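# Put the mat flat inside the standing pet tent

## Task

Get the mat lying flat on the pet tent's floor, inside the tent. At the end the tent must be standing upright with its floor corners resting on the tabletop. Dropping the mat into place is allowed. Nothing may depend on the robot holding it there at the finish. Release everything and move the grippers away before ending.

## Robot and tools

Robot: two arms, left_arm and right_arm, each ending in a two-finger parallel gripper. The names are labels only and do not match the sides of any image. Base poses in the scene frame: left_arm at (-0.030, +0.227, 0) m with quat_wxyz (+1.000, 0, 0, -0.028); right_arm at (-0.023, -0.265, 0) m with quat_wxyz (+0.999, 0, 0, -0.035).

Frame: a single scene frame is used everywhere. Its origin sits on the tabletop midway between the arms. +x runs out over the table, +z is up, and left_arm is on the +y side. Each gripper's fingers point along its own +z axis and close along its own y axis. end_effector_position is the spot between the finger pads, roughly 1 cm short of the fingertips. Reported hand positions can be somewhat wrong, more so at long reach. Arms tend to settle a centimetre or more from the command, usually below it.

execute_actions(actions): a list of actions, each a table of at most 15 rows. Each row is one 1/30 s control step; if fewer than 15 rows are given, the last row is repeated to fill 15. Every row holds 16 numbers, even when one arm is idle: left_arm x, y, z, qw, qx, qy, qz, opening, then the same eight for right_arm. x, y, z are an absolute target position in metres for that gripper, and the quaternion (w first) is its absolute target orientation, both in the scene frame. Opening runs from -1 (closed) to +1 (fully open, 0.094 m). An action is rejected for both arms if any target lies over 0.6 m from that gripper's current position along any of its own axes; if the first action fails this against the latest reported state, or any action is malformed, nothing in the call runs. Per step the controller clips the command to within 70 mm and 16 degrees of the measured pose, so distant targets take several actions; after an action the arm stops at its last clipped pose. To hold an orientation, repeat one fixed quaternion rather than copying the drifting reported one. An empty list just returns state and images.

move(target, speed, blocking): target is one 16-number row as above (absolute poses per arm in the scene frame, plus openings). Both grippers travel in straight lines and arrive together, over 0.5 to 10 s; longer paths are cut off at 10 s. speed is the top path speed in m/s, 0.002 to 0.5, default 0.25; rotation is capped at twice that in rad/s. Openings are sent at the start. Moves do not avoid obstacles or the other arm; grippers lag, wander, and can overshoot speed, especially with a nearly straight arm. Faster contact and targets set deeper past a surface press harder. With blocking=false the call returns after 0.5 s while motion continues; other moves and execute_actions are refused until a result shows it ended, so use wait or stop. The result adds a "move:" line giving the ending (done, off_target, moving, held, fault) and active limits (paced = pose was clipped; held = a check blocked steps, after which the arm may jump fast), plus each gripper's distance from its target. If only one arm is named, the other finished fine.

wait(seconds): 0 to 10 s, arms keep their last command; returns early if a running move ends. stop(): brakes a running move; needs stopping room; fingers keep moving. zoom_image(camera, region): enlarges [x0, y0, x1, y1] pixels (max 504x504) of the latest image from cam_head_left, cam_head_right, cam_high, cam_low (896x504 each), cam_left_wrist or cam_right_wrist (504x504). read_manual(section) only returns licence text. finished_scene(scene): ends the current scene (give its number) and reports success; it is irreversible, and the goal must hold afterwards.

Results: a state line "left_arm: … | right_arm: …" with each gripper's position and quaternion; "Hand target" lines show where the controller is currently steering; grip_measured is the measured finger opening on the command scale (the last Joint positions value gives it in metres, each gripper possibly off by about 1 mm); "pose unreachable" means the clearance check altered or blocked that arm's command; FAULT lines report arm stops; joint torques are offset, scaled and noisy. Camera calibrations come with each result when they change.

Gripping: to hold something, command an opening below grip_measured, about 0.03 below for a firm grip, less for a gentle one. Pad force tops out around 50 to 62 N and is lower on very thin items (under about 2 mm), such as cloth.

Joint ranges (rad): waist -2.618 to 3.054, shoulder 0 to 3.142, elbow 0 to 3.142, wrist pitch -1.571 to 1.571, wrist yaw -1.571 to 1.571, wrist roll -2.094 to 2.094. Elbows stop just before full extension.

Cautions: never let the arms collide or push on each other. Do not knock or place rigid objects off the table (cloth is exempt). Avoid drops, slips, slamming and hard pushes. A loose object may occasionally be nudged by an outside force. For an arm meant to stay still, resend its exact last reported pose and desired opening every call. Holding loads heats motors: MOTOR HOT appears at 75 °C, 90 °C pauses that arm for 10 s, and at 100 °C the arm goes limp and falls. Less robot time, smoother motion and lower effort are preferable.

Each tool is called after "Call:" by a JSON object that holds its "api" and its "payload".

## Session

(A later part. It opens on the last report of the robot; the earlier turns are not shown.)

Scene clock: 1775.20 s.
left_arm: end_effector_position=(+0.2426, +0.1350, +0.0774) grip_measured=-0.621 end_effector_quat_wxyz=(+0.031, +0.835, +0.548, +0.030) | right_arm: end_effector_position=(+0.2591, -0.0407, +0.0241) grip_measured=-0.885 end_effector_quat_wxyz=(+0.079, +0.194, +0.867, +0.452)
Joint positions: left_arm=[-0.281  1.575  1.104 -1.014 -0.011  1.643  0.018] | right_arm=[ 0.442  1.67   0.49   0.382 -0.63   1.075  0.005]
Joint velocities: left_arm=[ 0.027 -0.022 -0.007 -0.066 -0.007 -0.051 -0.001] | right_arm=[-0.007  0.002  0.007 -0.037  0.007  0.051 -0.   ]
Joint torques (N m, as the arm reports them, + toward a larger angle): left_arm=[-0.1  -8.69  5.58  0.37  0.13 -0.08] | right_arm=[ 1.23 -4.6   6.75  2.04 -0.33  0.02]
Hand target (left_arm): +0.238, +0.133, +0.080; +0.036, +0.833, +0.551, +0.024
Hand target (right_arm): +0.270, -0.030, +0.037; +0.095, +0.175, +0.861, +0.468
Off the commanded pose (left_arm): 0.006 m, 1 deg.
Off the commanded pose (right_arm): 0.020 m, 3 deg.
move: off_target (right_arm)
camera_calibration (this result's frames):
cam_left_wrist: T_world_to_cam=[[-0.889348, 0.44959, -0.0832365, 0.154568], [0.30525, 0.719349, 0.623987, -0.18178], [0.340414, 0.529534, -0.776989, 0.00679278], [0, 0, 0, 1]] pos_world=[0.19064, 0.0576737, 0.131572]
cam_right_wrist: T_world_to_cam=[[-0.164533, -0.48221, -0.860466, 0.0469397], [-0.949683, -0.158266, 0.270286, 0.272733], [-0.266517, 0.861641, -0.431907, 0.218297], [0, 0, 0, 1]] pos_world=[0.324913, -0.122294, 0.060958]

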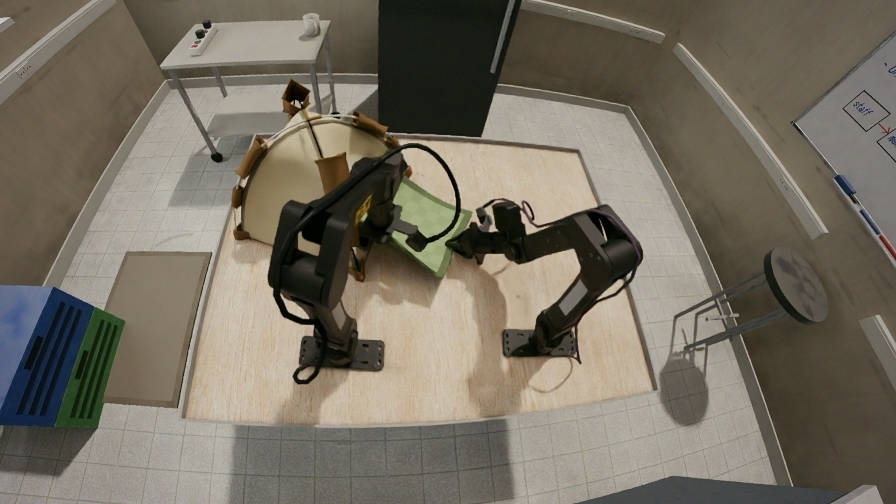

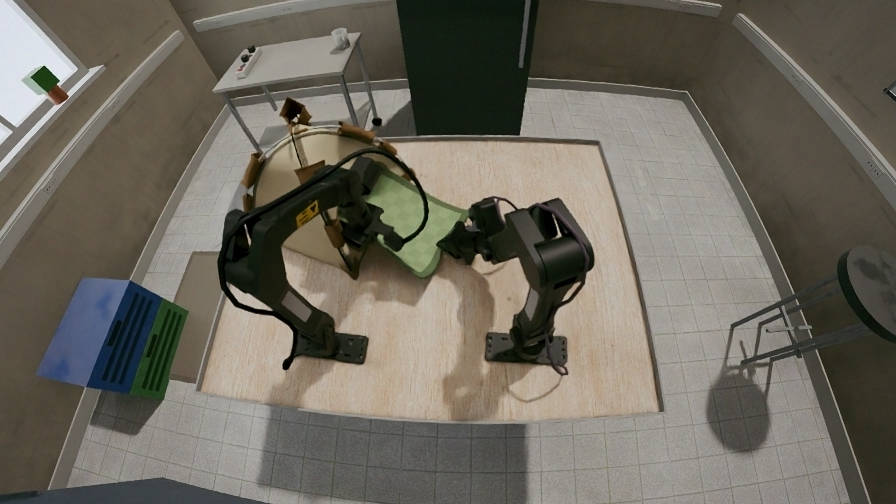

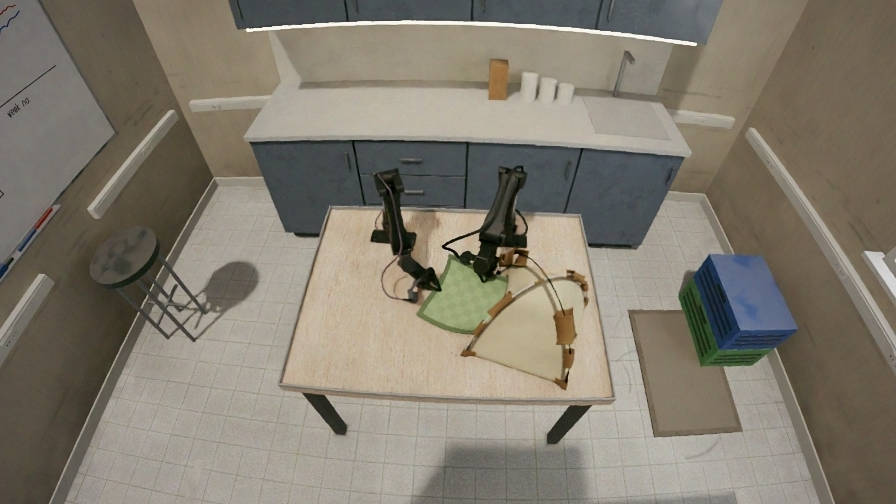

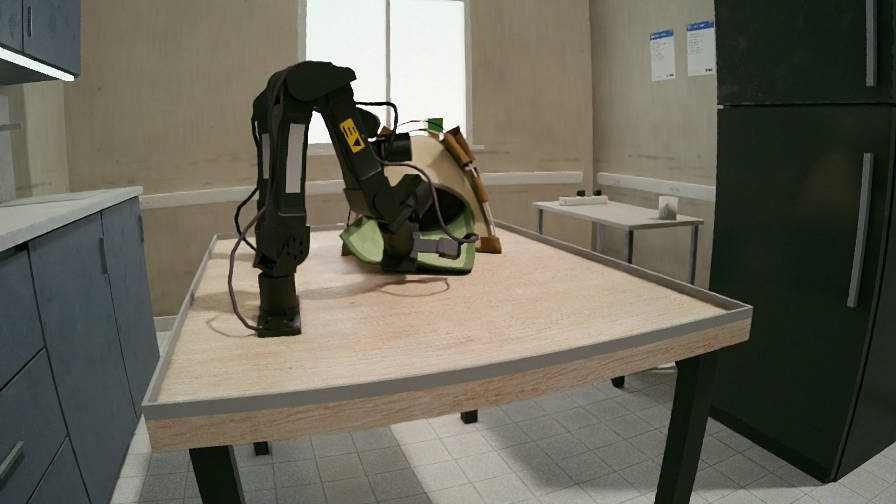

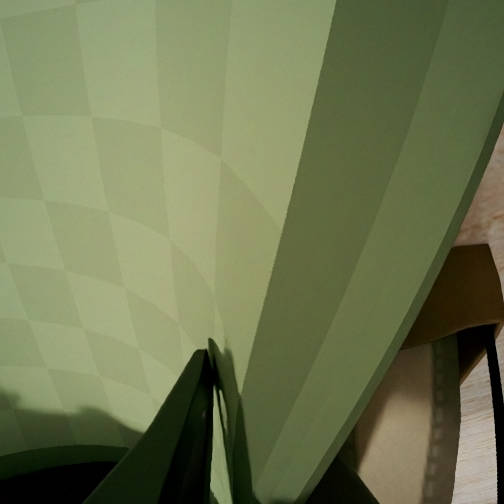

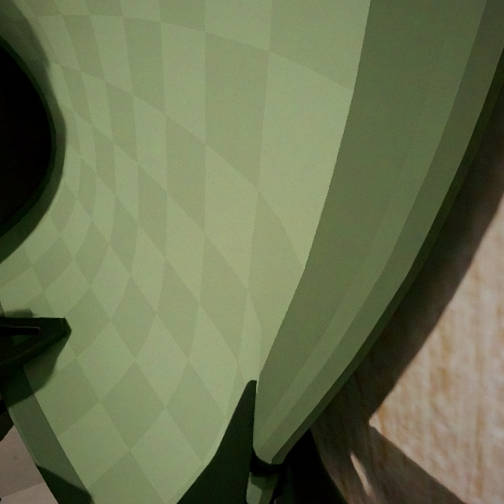

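Call:
{"api": "move", "payload": {"target": [0.232,0.122,0.165,0.0364,0.8331,0.5514,0.0241,-0.5,0.266,-0.038,0.036,0.0951,0.1752,0.8612,0.4676,-0.915], "speed": 0.1}}

Scene clock: 1832.97 s.
left_arm: end_effector_position=(+0.2370, +0.1254, +0.1536) grip_measured=-0.501 end_effector_quat_wxyz=(+0.026, +0.833, +0.552, +0.025) | right_arm: end_effector_position=(+0.2589, -0.0403, +0.0244) grip_measured=-0.885 end_effector_quat_wxyz=(+0.079, +0.191, +0.867, +0.453)
Joint positions: left_arm=[-0.319  1.557  1.391 -1.333 -0.011  1.596  0.023] | right_arm=[ 0.442  1.67   0.49   0.382 -0.633  1.071  0.005]
Joint velocities: left_arm=[-0.017 -0.012 -0.012 -0.051 -0.007  0.022  0.   ] | right_arm=[-0.002 -0.012 -0.007  0.022  0.051  0.051  0.001]
Joint torques (N m, as the arm reports them, + toward a larger angle): left_arm=[-0.74 -8.72  8.56  0.15  0.08 -0.09] | right_arm=[-0.62 -6.2   4.88  1.93 -0.43 -0.15]
Hand target (left_arm): +0.233, +0.122, +0.165; +0.037, +0.833, +0.551, +0.024
Hand target (right_arm): +0.266, -0.038, +0.036; +0.096, +0.175, +0.861, +0.467
Off the commanded pose (left_arm): 0.013 m, 1 deg.
Off the commanded pose (right_arm): 0.014 m, 3 deg.
move: off_target (left_arm, right_arm)
camera_calibration (this result's frames):
cam_left_wrist: T_world_to_cam=[[-0.894221, 0.441975, -0.0709061, 0.160414], [0.307327, 0.721364, 0.620632, -0.220929], [0.325453, 0.53319, -0.780889, 0.0766457], [0, 0, 0, 1]] pos_world=[0.186398, 0.0476048, 0.208342]
cam_right_wrist: T_world_to_cam=[[-0.160385, -0.482238, -0.861233, 0.0462102], [-0.949714, -0.162329, 0.267757, 0.272363], [-0.268925, 0.860869, -0.431953, 0.218665], [0, 0, 0, 1]] pos_world=[0.324883, -0.121745, 0.0613235]

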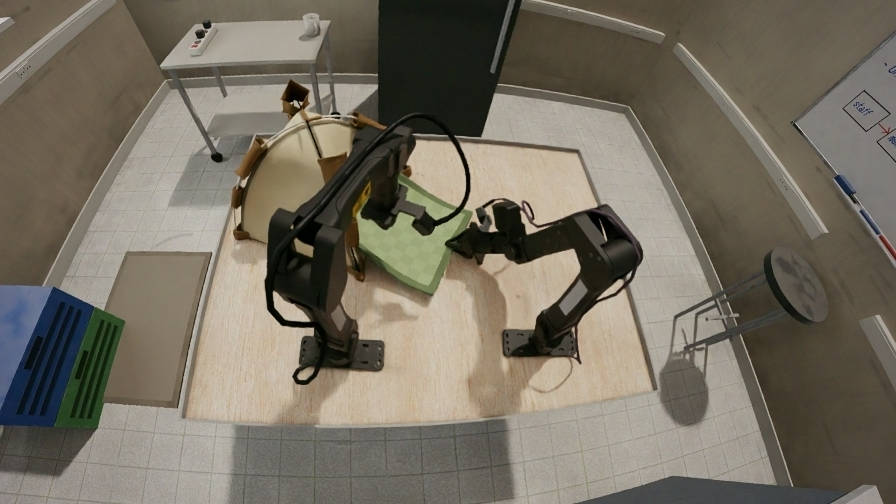

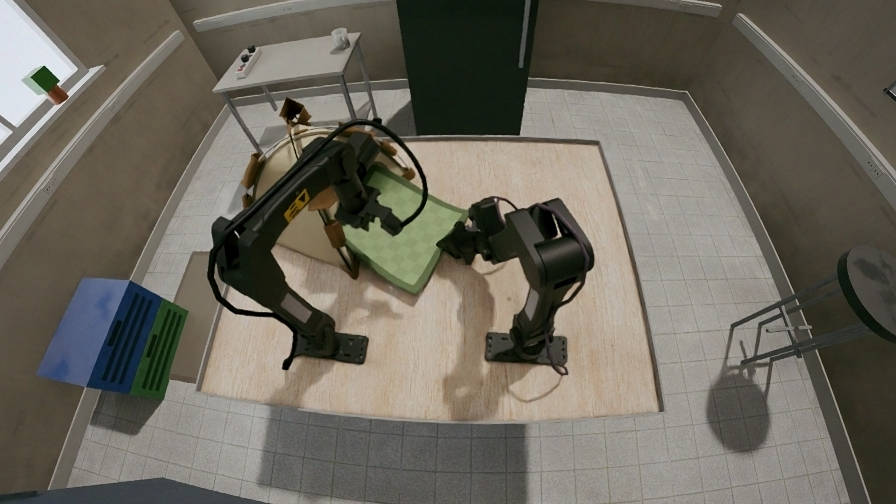

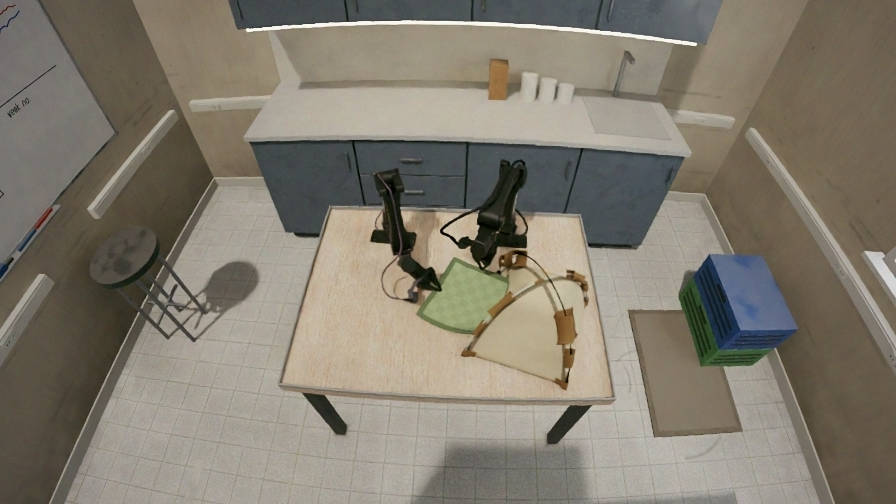

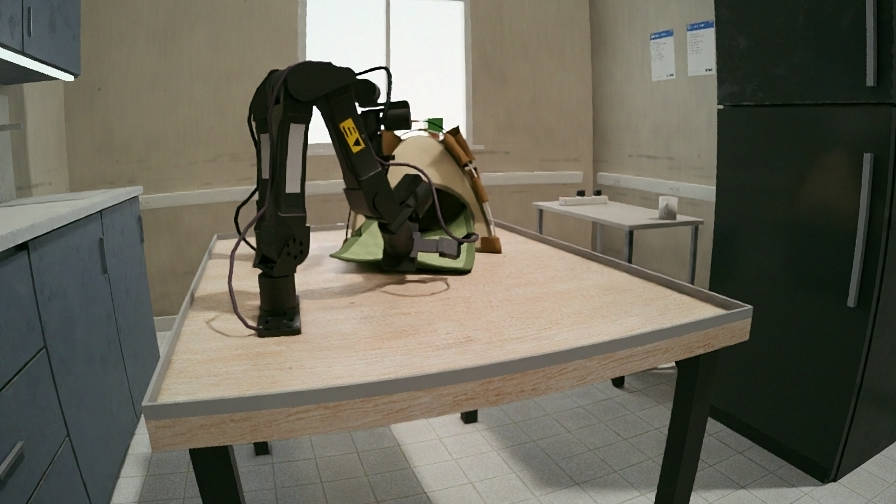

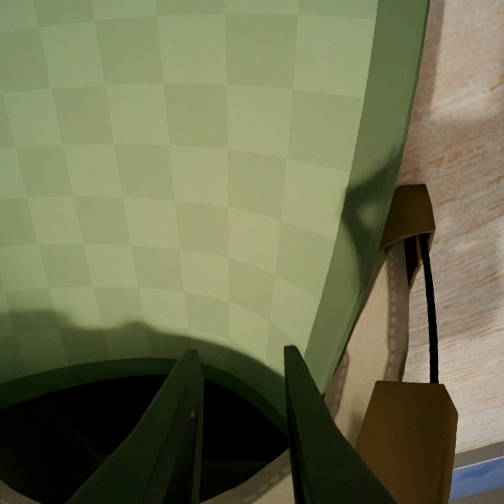

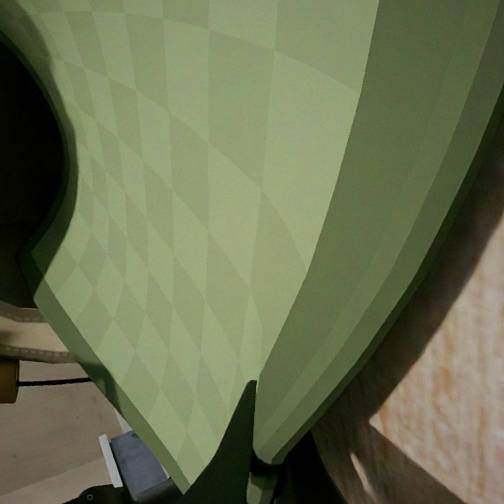

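Call:
{"api": "move", "payload": {"target": [0.25,0.11,0.375,0.3736,0.2000,0.9020,-0.0828,-0.4,0.266,-0.038,0.036,0.0951,0.1752,0.8612,0.4676,-0.915], "speed": 0.35}}

Call:
{"api": "move", "payload": {"target": [0.345,0.275,0.385,0.3743,-0.1921,0.9037,0.0796,-0.4,0.266,-0.038,0.036,0.0951,0.1752,0.8612,0.4676,-0.915], "speed": 0.3}}

Scene clock: 1842.93 s.
left_arm: end_effector_position=(+0.2556, +0.1088, +0.3604) grip_measured=-0.401 end_effector_quat_wxyz=(+0.352, +0.198, +0.911, -0.084) | right_arm: end_effector_position=(+0.2589, -0.0404, +0.0243) grip_measured=-0.885 end_effector_quat_wxyz=(+0.079, +0.192, +0.867, +0.453)
Joint positions: left_arm=[-0.307  1.323  1.82  -1.33   0.058  0.042  0.028] | right_arm=[ 0.442  1.67   0.49   0.382 -0.632  1.071  0.005]
Joint velocities: left_arm=[-0.007  0.012  0.017 -0.037 -0.007 -0.037 -0.001] | right_arm=[-0.007 -0.012  0.007 -0.037 -0.007  0.022  0.   ]
Joint torques (N m, as the arm reports them, + toward a larger angle): left_arm=[-0.6  -5.27  8.05  1.68 -0.1  -0.08] | right_arm=[-0.6  -6.18  4.93  1.92 -0.42 -0.15]
Hand target (left_arm): +0.252, +0.110, +0.375; +0.373, +0.194, +0.903, -0.085
Hand target (right_arm): +0.266, -0.038, +0.036; +0.095, +0.176, +0.861, +0.467
Off the commanded pose (left_arm): 0.016 m, 3 deg.
Off the commanded pose (right_arm): 0.014 m, 3 deg.
move: off_target (left_arm, right_arm)
camera_calibration (this result's frames):
cam_left_wrist: T_world_to_cam=[[-0.458725, -0.888223, -0.0251221, 0.216005], [-0.884341, 0.459113, -0.0845997, 0.24427], [0.0866773, -0.0165915, -0.996098, 0.439389], [0, 0, 0, 1]] pos_world=[0.277019, 0.0870034, 0.463766]
cam_right_wrist: T_world_to_cam=[[-0.160428, -0.482415, -0.861127, 0.0461744], [-0.949783, -0.162008, 0.267704, 0.27244], [-0.268653, 0.860831, -0.432199, 0.218634], [0, 0, 0, 1]] pos_world=[0.324904, -0.121794, 0.061322]

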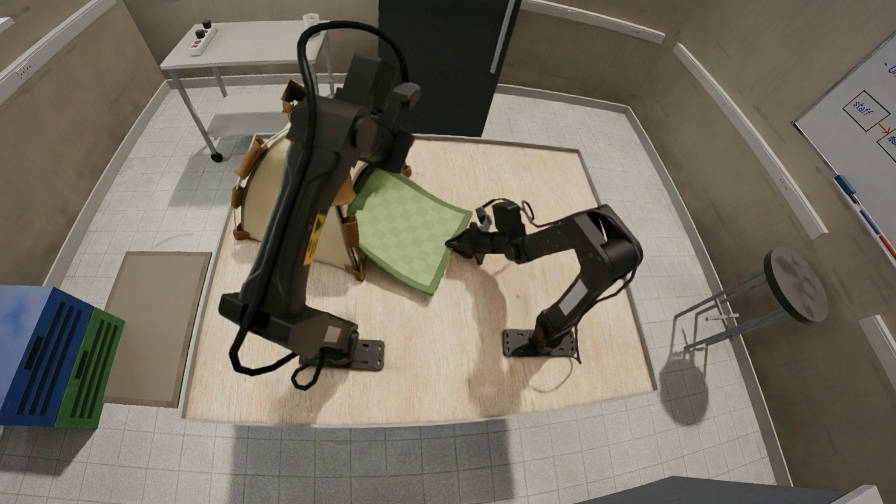

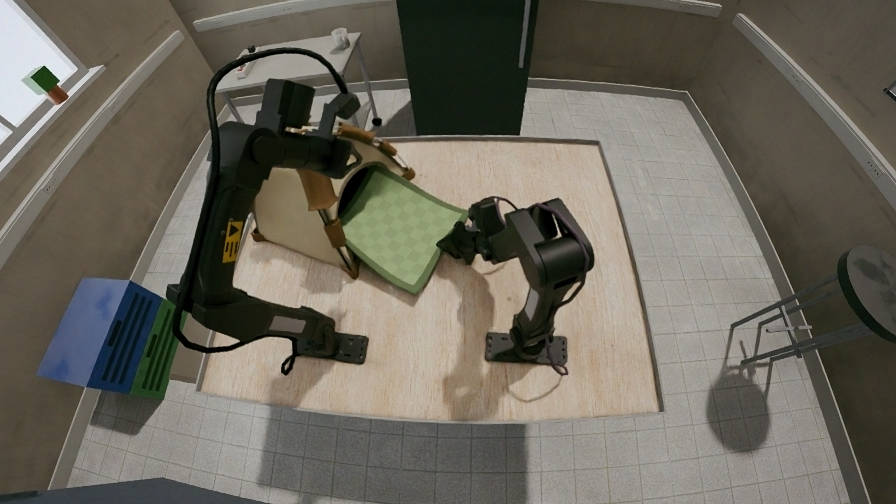

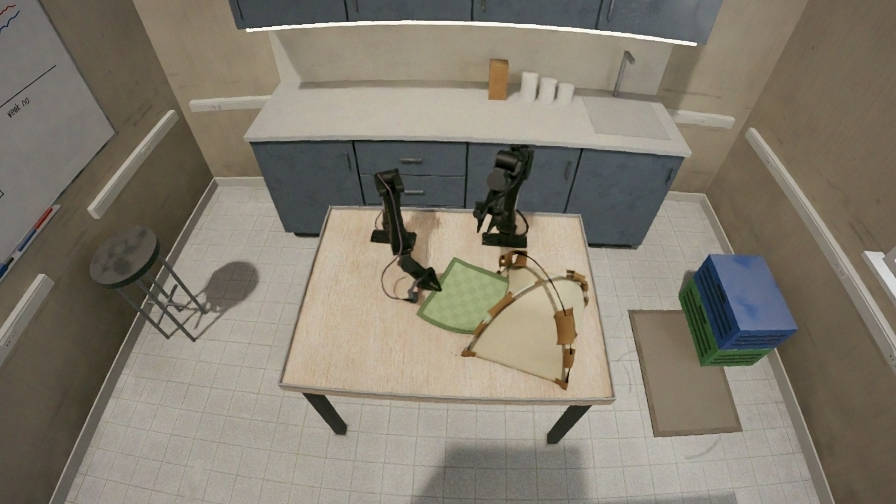

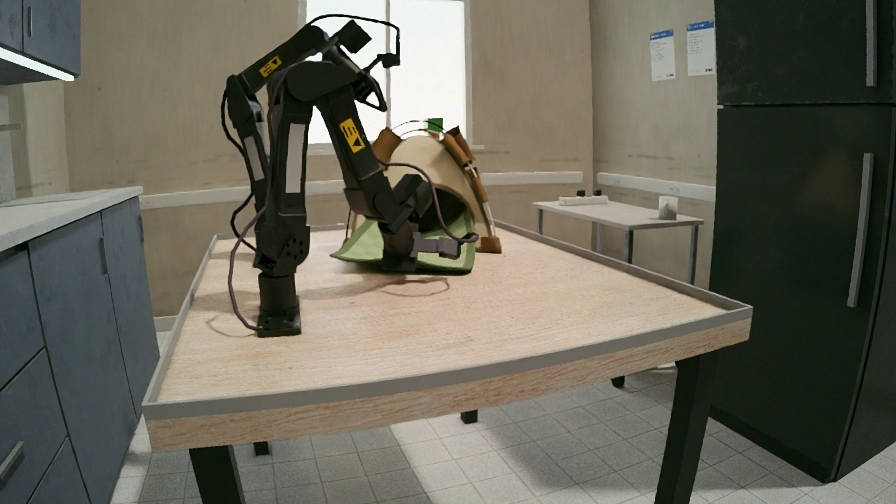

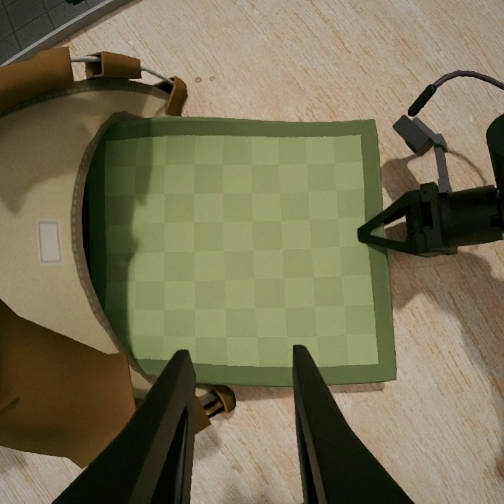

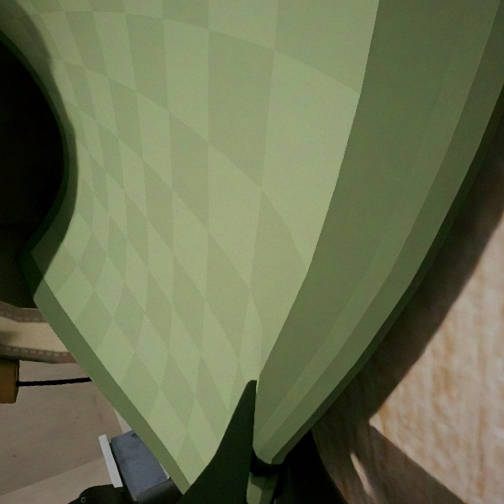

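Scene clock: 1844.97 s.
left_arm: end_effector_position=(+0.3432, +0.2704, +0.3867) grip_measured=-0.401 end_effector_quat_wxyz=(+0.381, -0.182, +0.904, +0.070) | right_arm: end_effector_position=(+0.2589, -0.0404, +0.0243) grip_measured=-0.885 end_effector_quat_wxyz=(+0.079, +0.191, +0.867, +0.453)
Joint positions: left_arm=[ 0.035  1.61   2.165 -1.371 -0.283 -0.304  0.028] | right_arm=[ 0.442  1.67   0.49   0.382 -0.632  1.071  0.005]
Joint velocities: left_arm=[-0.017  0.002  0.007 -0.022 -0.051 -0.007 -0.001] | right_arm=[-0.012 -0.007 -0.012  0.007  0.022 -0.022  0.   ]
Joint torques (N m, as the arm reports them, + toward a larger angle): left_arm=[ 0.74 -5.39  7.76  1.38 -0.25 -0.08] | right_arm=[-0.62 -6.15  4.89  1.91 -0.44 -0.15]
Hand target (left_arm): +0.342, +0.276, +0.386; +0.374, -0.192, +0.904, +0.080
Hand target (right_arm): +0.266, -0.038, +0.036; +0.095, +0.175, +0.861, +0.467
Off the commanded pose (left_arm): 0.005 m, 2 deg.
Off the commanded pose (right_arm): 0.014 m, 3 deg.
move: off_target (right_arm)
camera_calibration (this result's frames):
cam_left_wrist: T_world_to_cam=[[0.343657, -0.938596, -0.0306064, 0.140707], [-0.931193, -0.336364, -0.140495, 0.502567], [0.121574, 0.0767826, -0.989608, 0.420877], [0, 0, 0, 1]] pos_world=[0.368465, 0.268797, 0.491418]
cam_right_wrist: T_world_to_cam=[[-0.160074, -0.482552, -0.861116, 0.0460769], [-0.949825, -0.162185, 0.267449, 0.27245], [-0.268718, 0.86072, -0.432378, 0.218651], [0, 0, 0, 1]] pos_world=[0.324911, -0.121775, 0.0613507]

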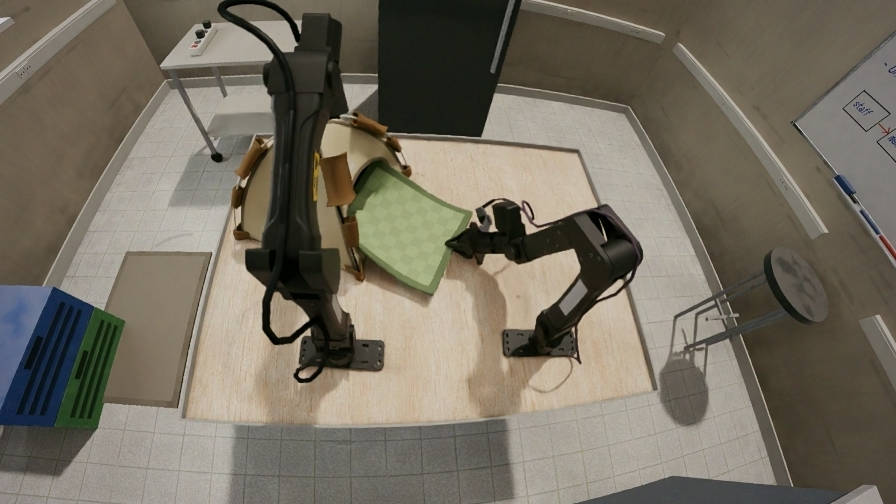

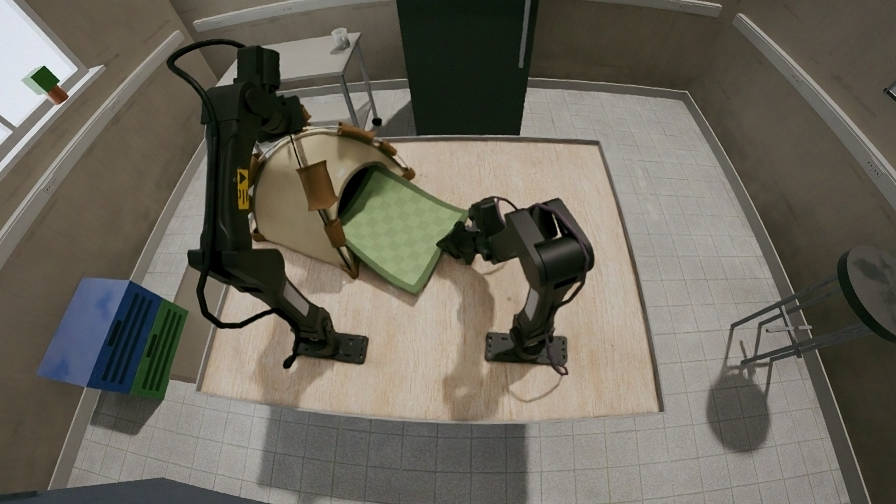

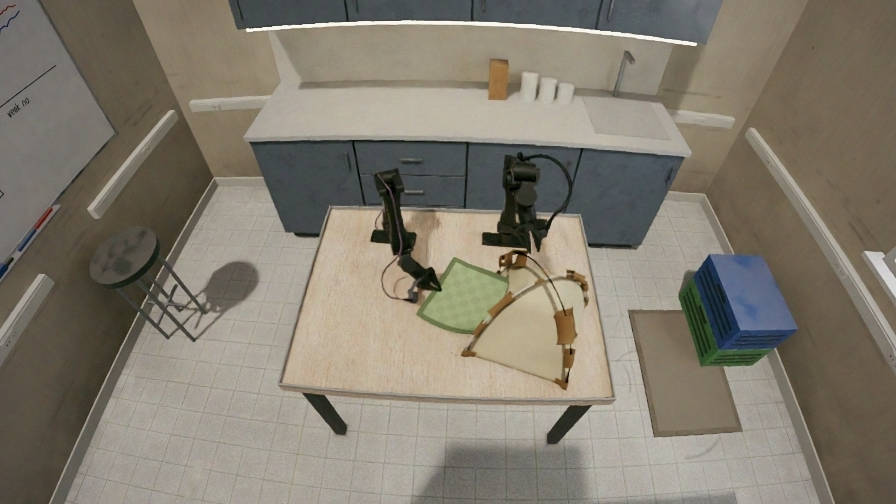

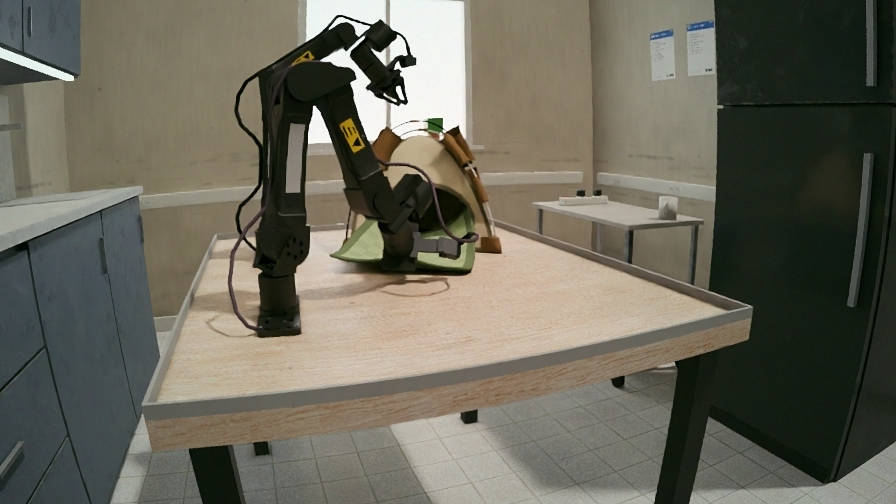

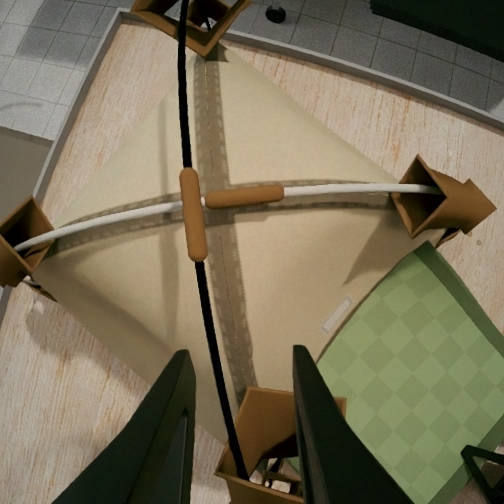

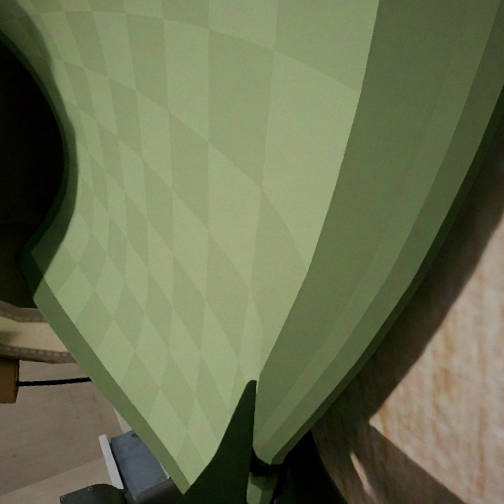

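Call:
{"api": "zoom_image", "payload": {"camera": "cam_head_right", "region": [320, 140, 440, 260]}}

Call:
{"api": "zoom_image", "payload": {"camera": "cam_low", "region": [330, 90, 510, 280]}}

Region (320, 140, 440, 260) of cam_head_right's 896x504 image, scaled by 4.200, with more detail than that image has.

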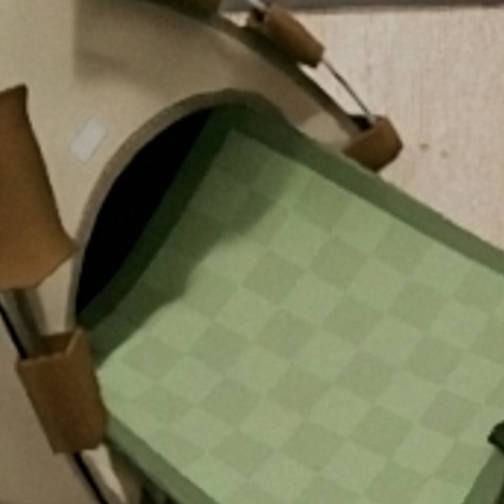

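Region (330, 90, 510, 280) of cam_low's 896x504 image, scaled by 2.653, with more detail than that image has; it fills the left 477 columns of this view, and the rest is white.

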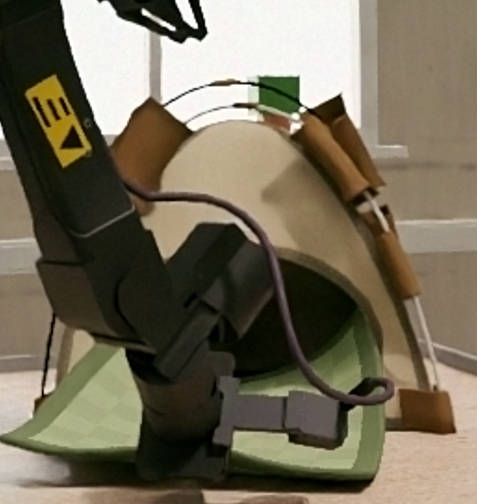

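Call:
{"api": "move", "payload": {"target": [0.372,0.300,0.358,0.3743,-0.1921,0.9037,0.0796,-0.3,0.266,-0.038,0.036,0.0951,0.1752,0.8612,0.4676,-0.915], "speed": 0.1}}

Scene clock: 1871.77 s.
left_arm: end_effector_position=(+0.3660, +0.2985, +0.3693) grip_measured=-0.301 end_effector_quat_wxyz=(+0.386, -0.195, +0.898, +0.079) | right_arm: end_effector_position=(+0.2589, -0.0403, +0.0244) grip_measured=-0.885 end_effector_quat_wxyz=(+0.079, +0.191, +0.867, +0.453)
Joint positions: left_arm=[ 0.121  1.624  2.071 -1.239 -0.252 -0.258  0.033] | right_arm=[ 0.442  1.67   0.49   0.382 -0.633  1.071  0.005]
Joint velocities: left_arm=[ 0.007 -0.022 -0.012 -0.095 -0.007 -0.081  0.001] | right_arm=[-0.012 -0.002 -0.002 -0.022 -0.007 -0.066 -0.   ]
Joint torques (N m, as the arm reports them, + toward a larger angle): left_arm=[ 0.6  -6.16  4.11  1.75 -0.05  0.11] | right_arm=[-0.6  -6.17  4.93  1.93 -0.44 -0.14]
Hand target (left_arm): +0.371, +0.300, +0.358; +0.374, -0.192, +0.904, +0.080
Hand target (right_arm): +0.266, -0.038, +0.036; +0.095, +0.175, +0.861, +0.467
Off the commanded pose (left_arm): 0.013 m, 2 deg.
Off the commanded pose (right_arm): 0.014 m, 3 deg.
move: off_target (left_arm, right_arm)
camera_calibration (this result's frames):
cam_left_wrist: T_world_to_cam=[[0.37335, -0.92704, -0.0347506, 0.145952], [-0.918486, -0.364123, -0.154265, 0.539474], [0.130356, 0.0895126, -0.987418, 0.390964], [0, 0, 0, 1]] pos_world=[0.390044, 0.296742, 0.474339]
cam_right_wrist: T_world_to_cam=[[-0.160385, -0.482238, -0.861233, 0.0462102], [-0.949714, -0.162329, 0.267757, 0.272363], [-0.268925, 0.860869, -0.431953, 0.218665], [0, 0, 0, 1]] pos_world=[0.324883, -0.121745, 0.0613235]

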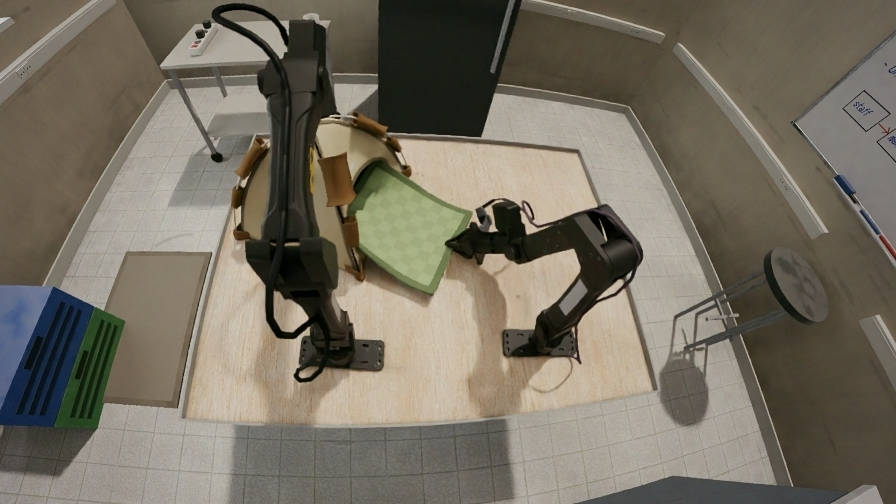

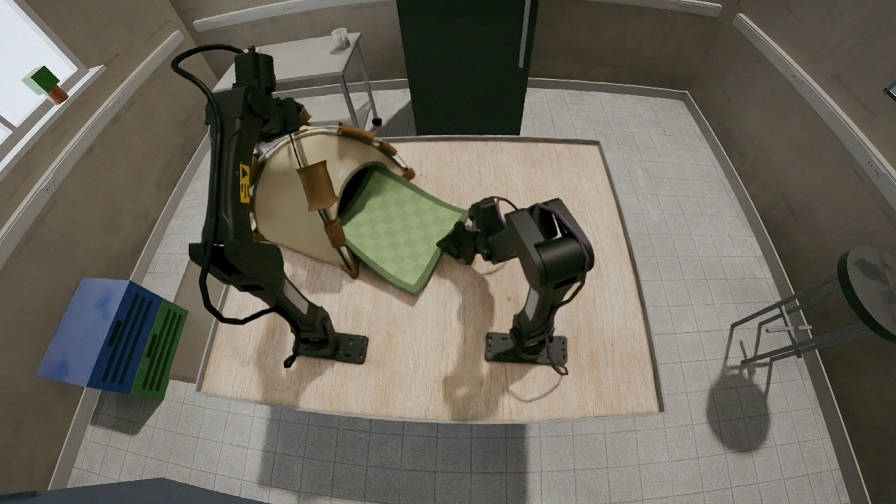

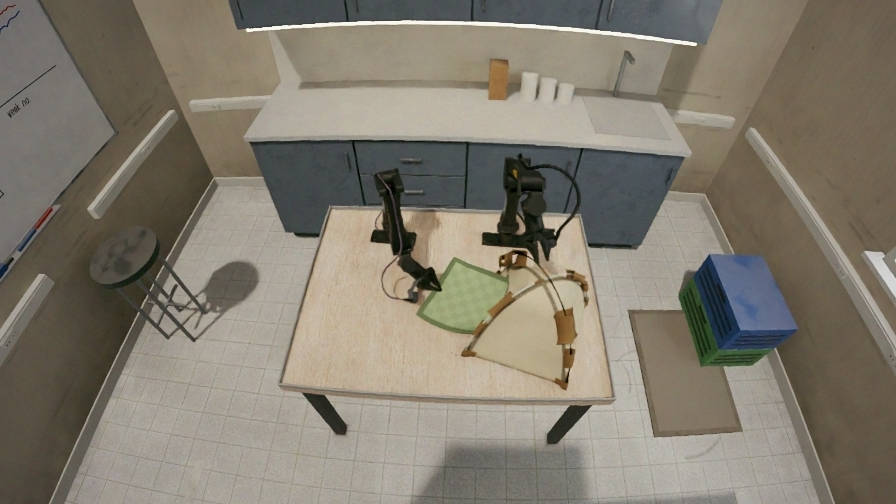

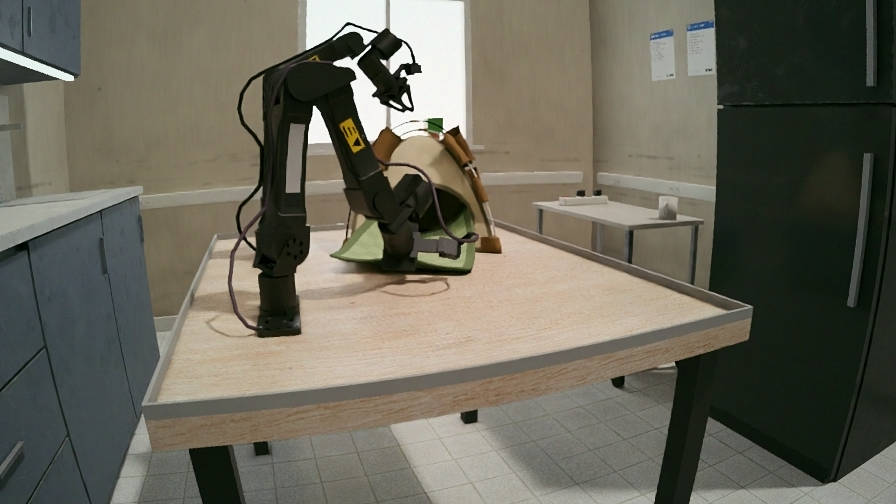

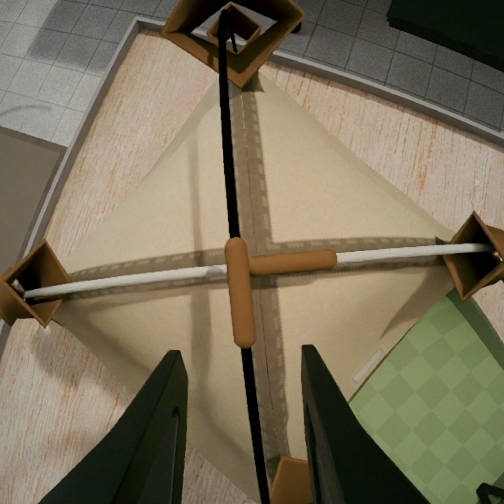

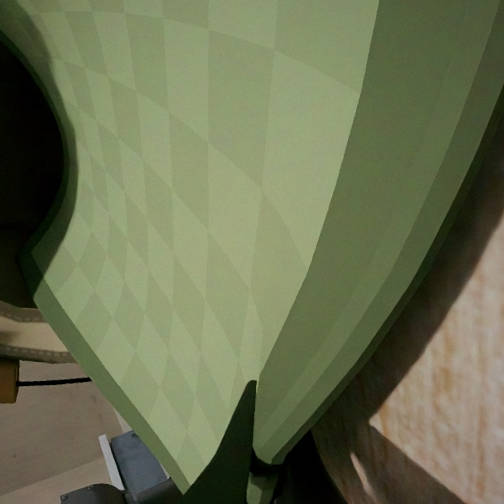

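Call:
{"api": "move", "payload": {"target": [0.394,0.310,0.324,0.3743,-0.1921,0.9037,0.0796,-0.3,0.266,-0.038,0.036,0.0951,0.1752,0.8612,0.4676,-0.915], "speed": 0.08}}

Scene clock: 1878.40 s.
left_arm: end_effector_position=(+0.3890, +0.3075, +0.3368) grip_measured=-0.301 end_effector_quat_wxyz=(+0.387, -0.193, +0.898, +0.079) | right_arm: end_effector_position=(+0.2589, -0.0404, +0.0243) grip_measured=-0.885 end_effector_quat_wxyz=(+0.079, +0.191, +0.867, +0.453)
Joint positions: left_arm=[ 0.146  1.624  1.911 -1.072 -0.234 -0.237  0.033] | right_arm=[ 0.442  1.67   0.49   0.382 -0.632  1.071  0.005]
Joint velocities: left_arm=[-0.017 -0.022 -0.002  0.051 -0.037  0.037  0.   ] | right_arm=[-0.022  0.002 -0.002 -0.051  0.037  0.037 -0.001]
Joint torques (N m, as the arm reports them, + toward a larger angle): left_arm=[ 0.75 -6.71  4.75  1.74 -0.01  0.07] | right_arm=[-0.61 -6.18  4.94  1.92 -0.43 -0.14]
Hand target (left_arm): +0.393, +0.310, +0.324; +0.374, -0.192, +0.904, +0.080
Hand target (right_arm): +0.266, -0.038, +0.036; +0.096, +0.175, +0.861, +0.467
Off the commanded pose (left_arm): 0.014 m, 2 deg.
Off the commanded pose (right_arm): 0.014 m, 3 deg.
move: off_target (left_arm, right_arm)
camera_calibration (this result's frames):
cam_left_wrist: T_world_to_cam=[[0.371392, -0.927797, -0.0355066, 0.145826], [-0.91901, -0.361891, -0.156382, 0.559124], [0.132241, 0.09071, -0.987058, 0.353803], [0, 0, 0, 1]] pos_world=[0.412894, 0.305545, 0.441839]
cam_right_wrist: T_world_to_cam=[[-0.160074, -0.482552, -0.861116, 0.0460769], [-0.949825, -0.162185, 0.267449, 0.27245], [-0.268718, 0.86072, -0.432378, 0.218651], [0, 0, 0, 1]] pos_world=[0.324911, -0.121775, 0.0613507]

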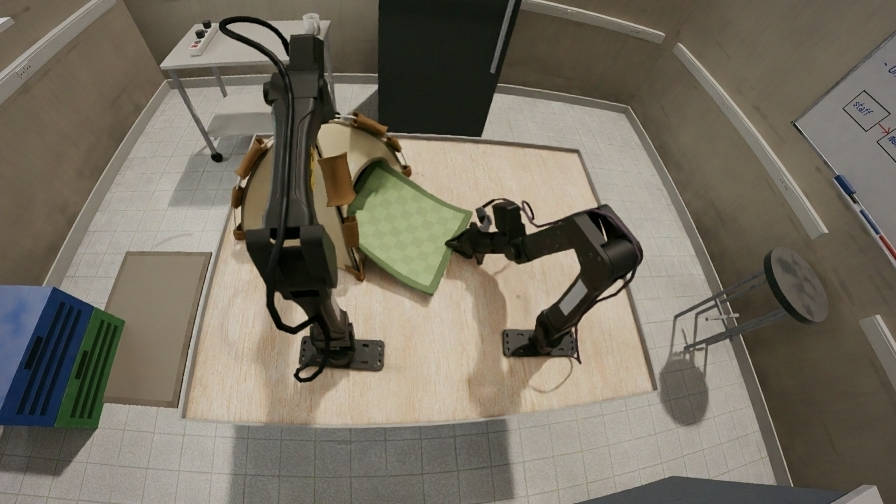

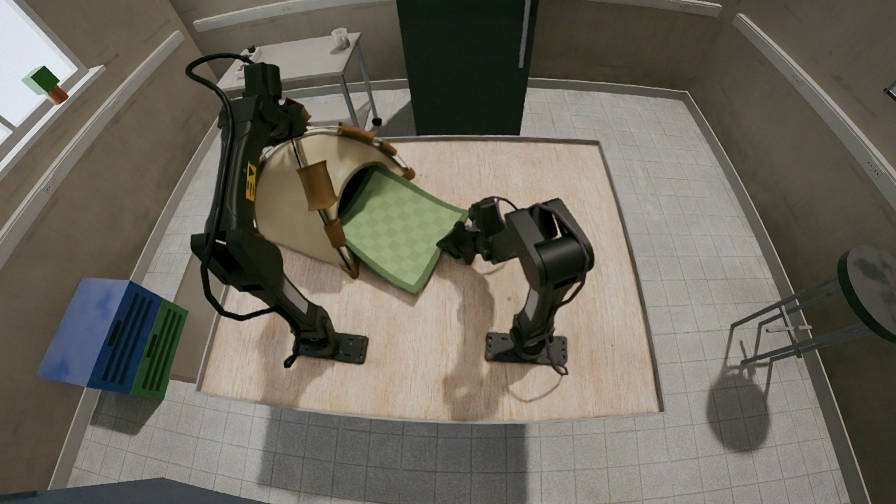

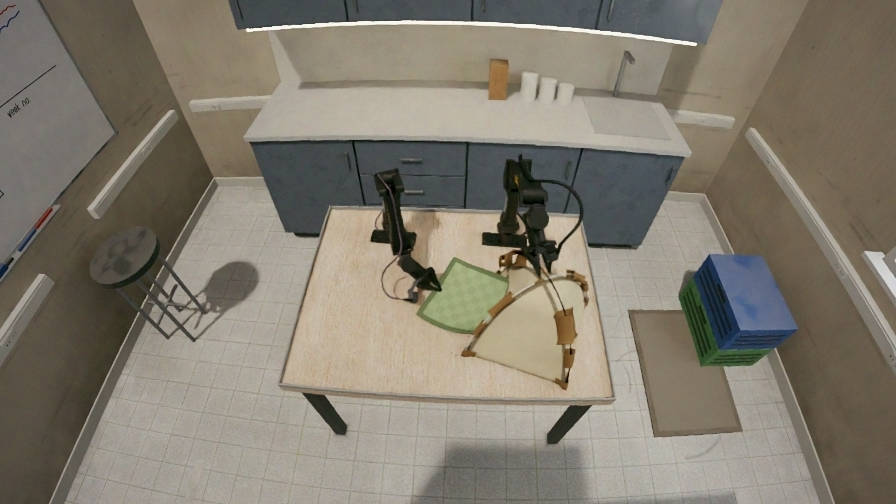

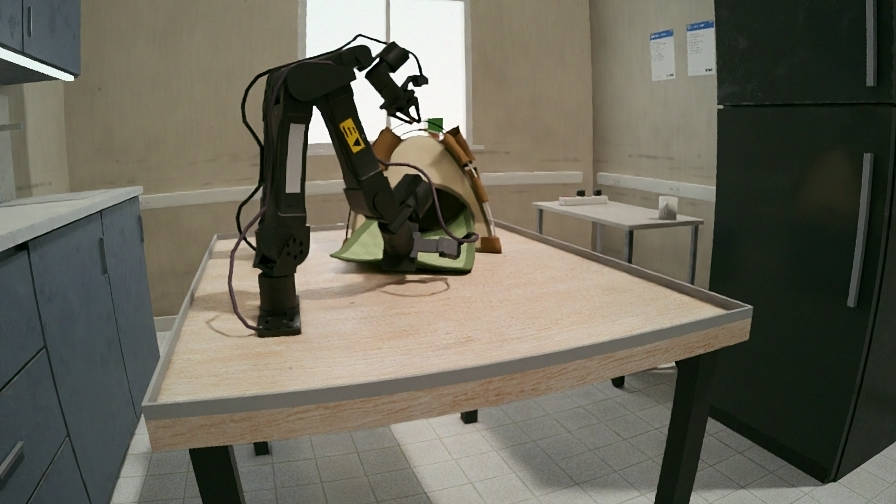

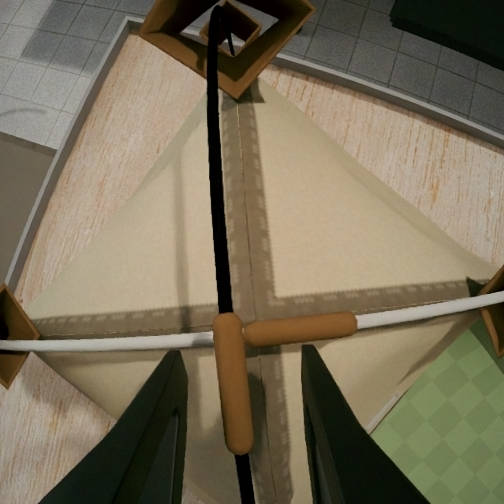

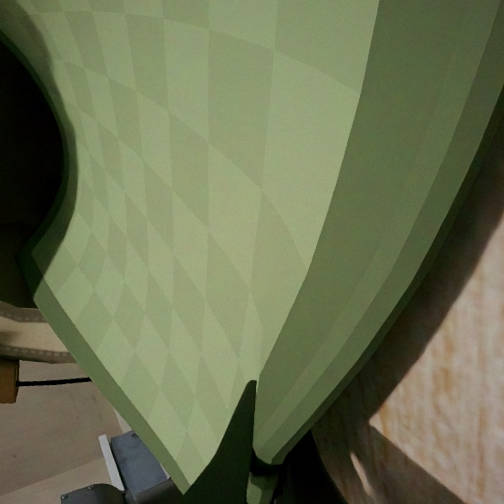

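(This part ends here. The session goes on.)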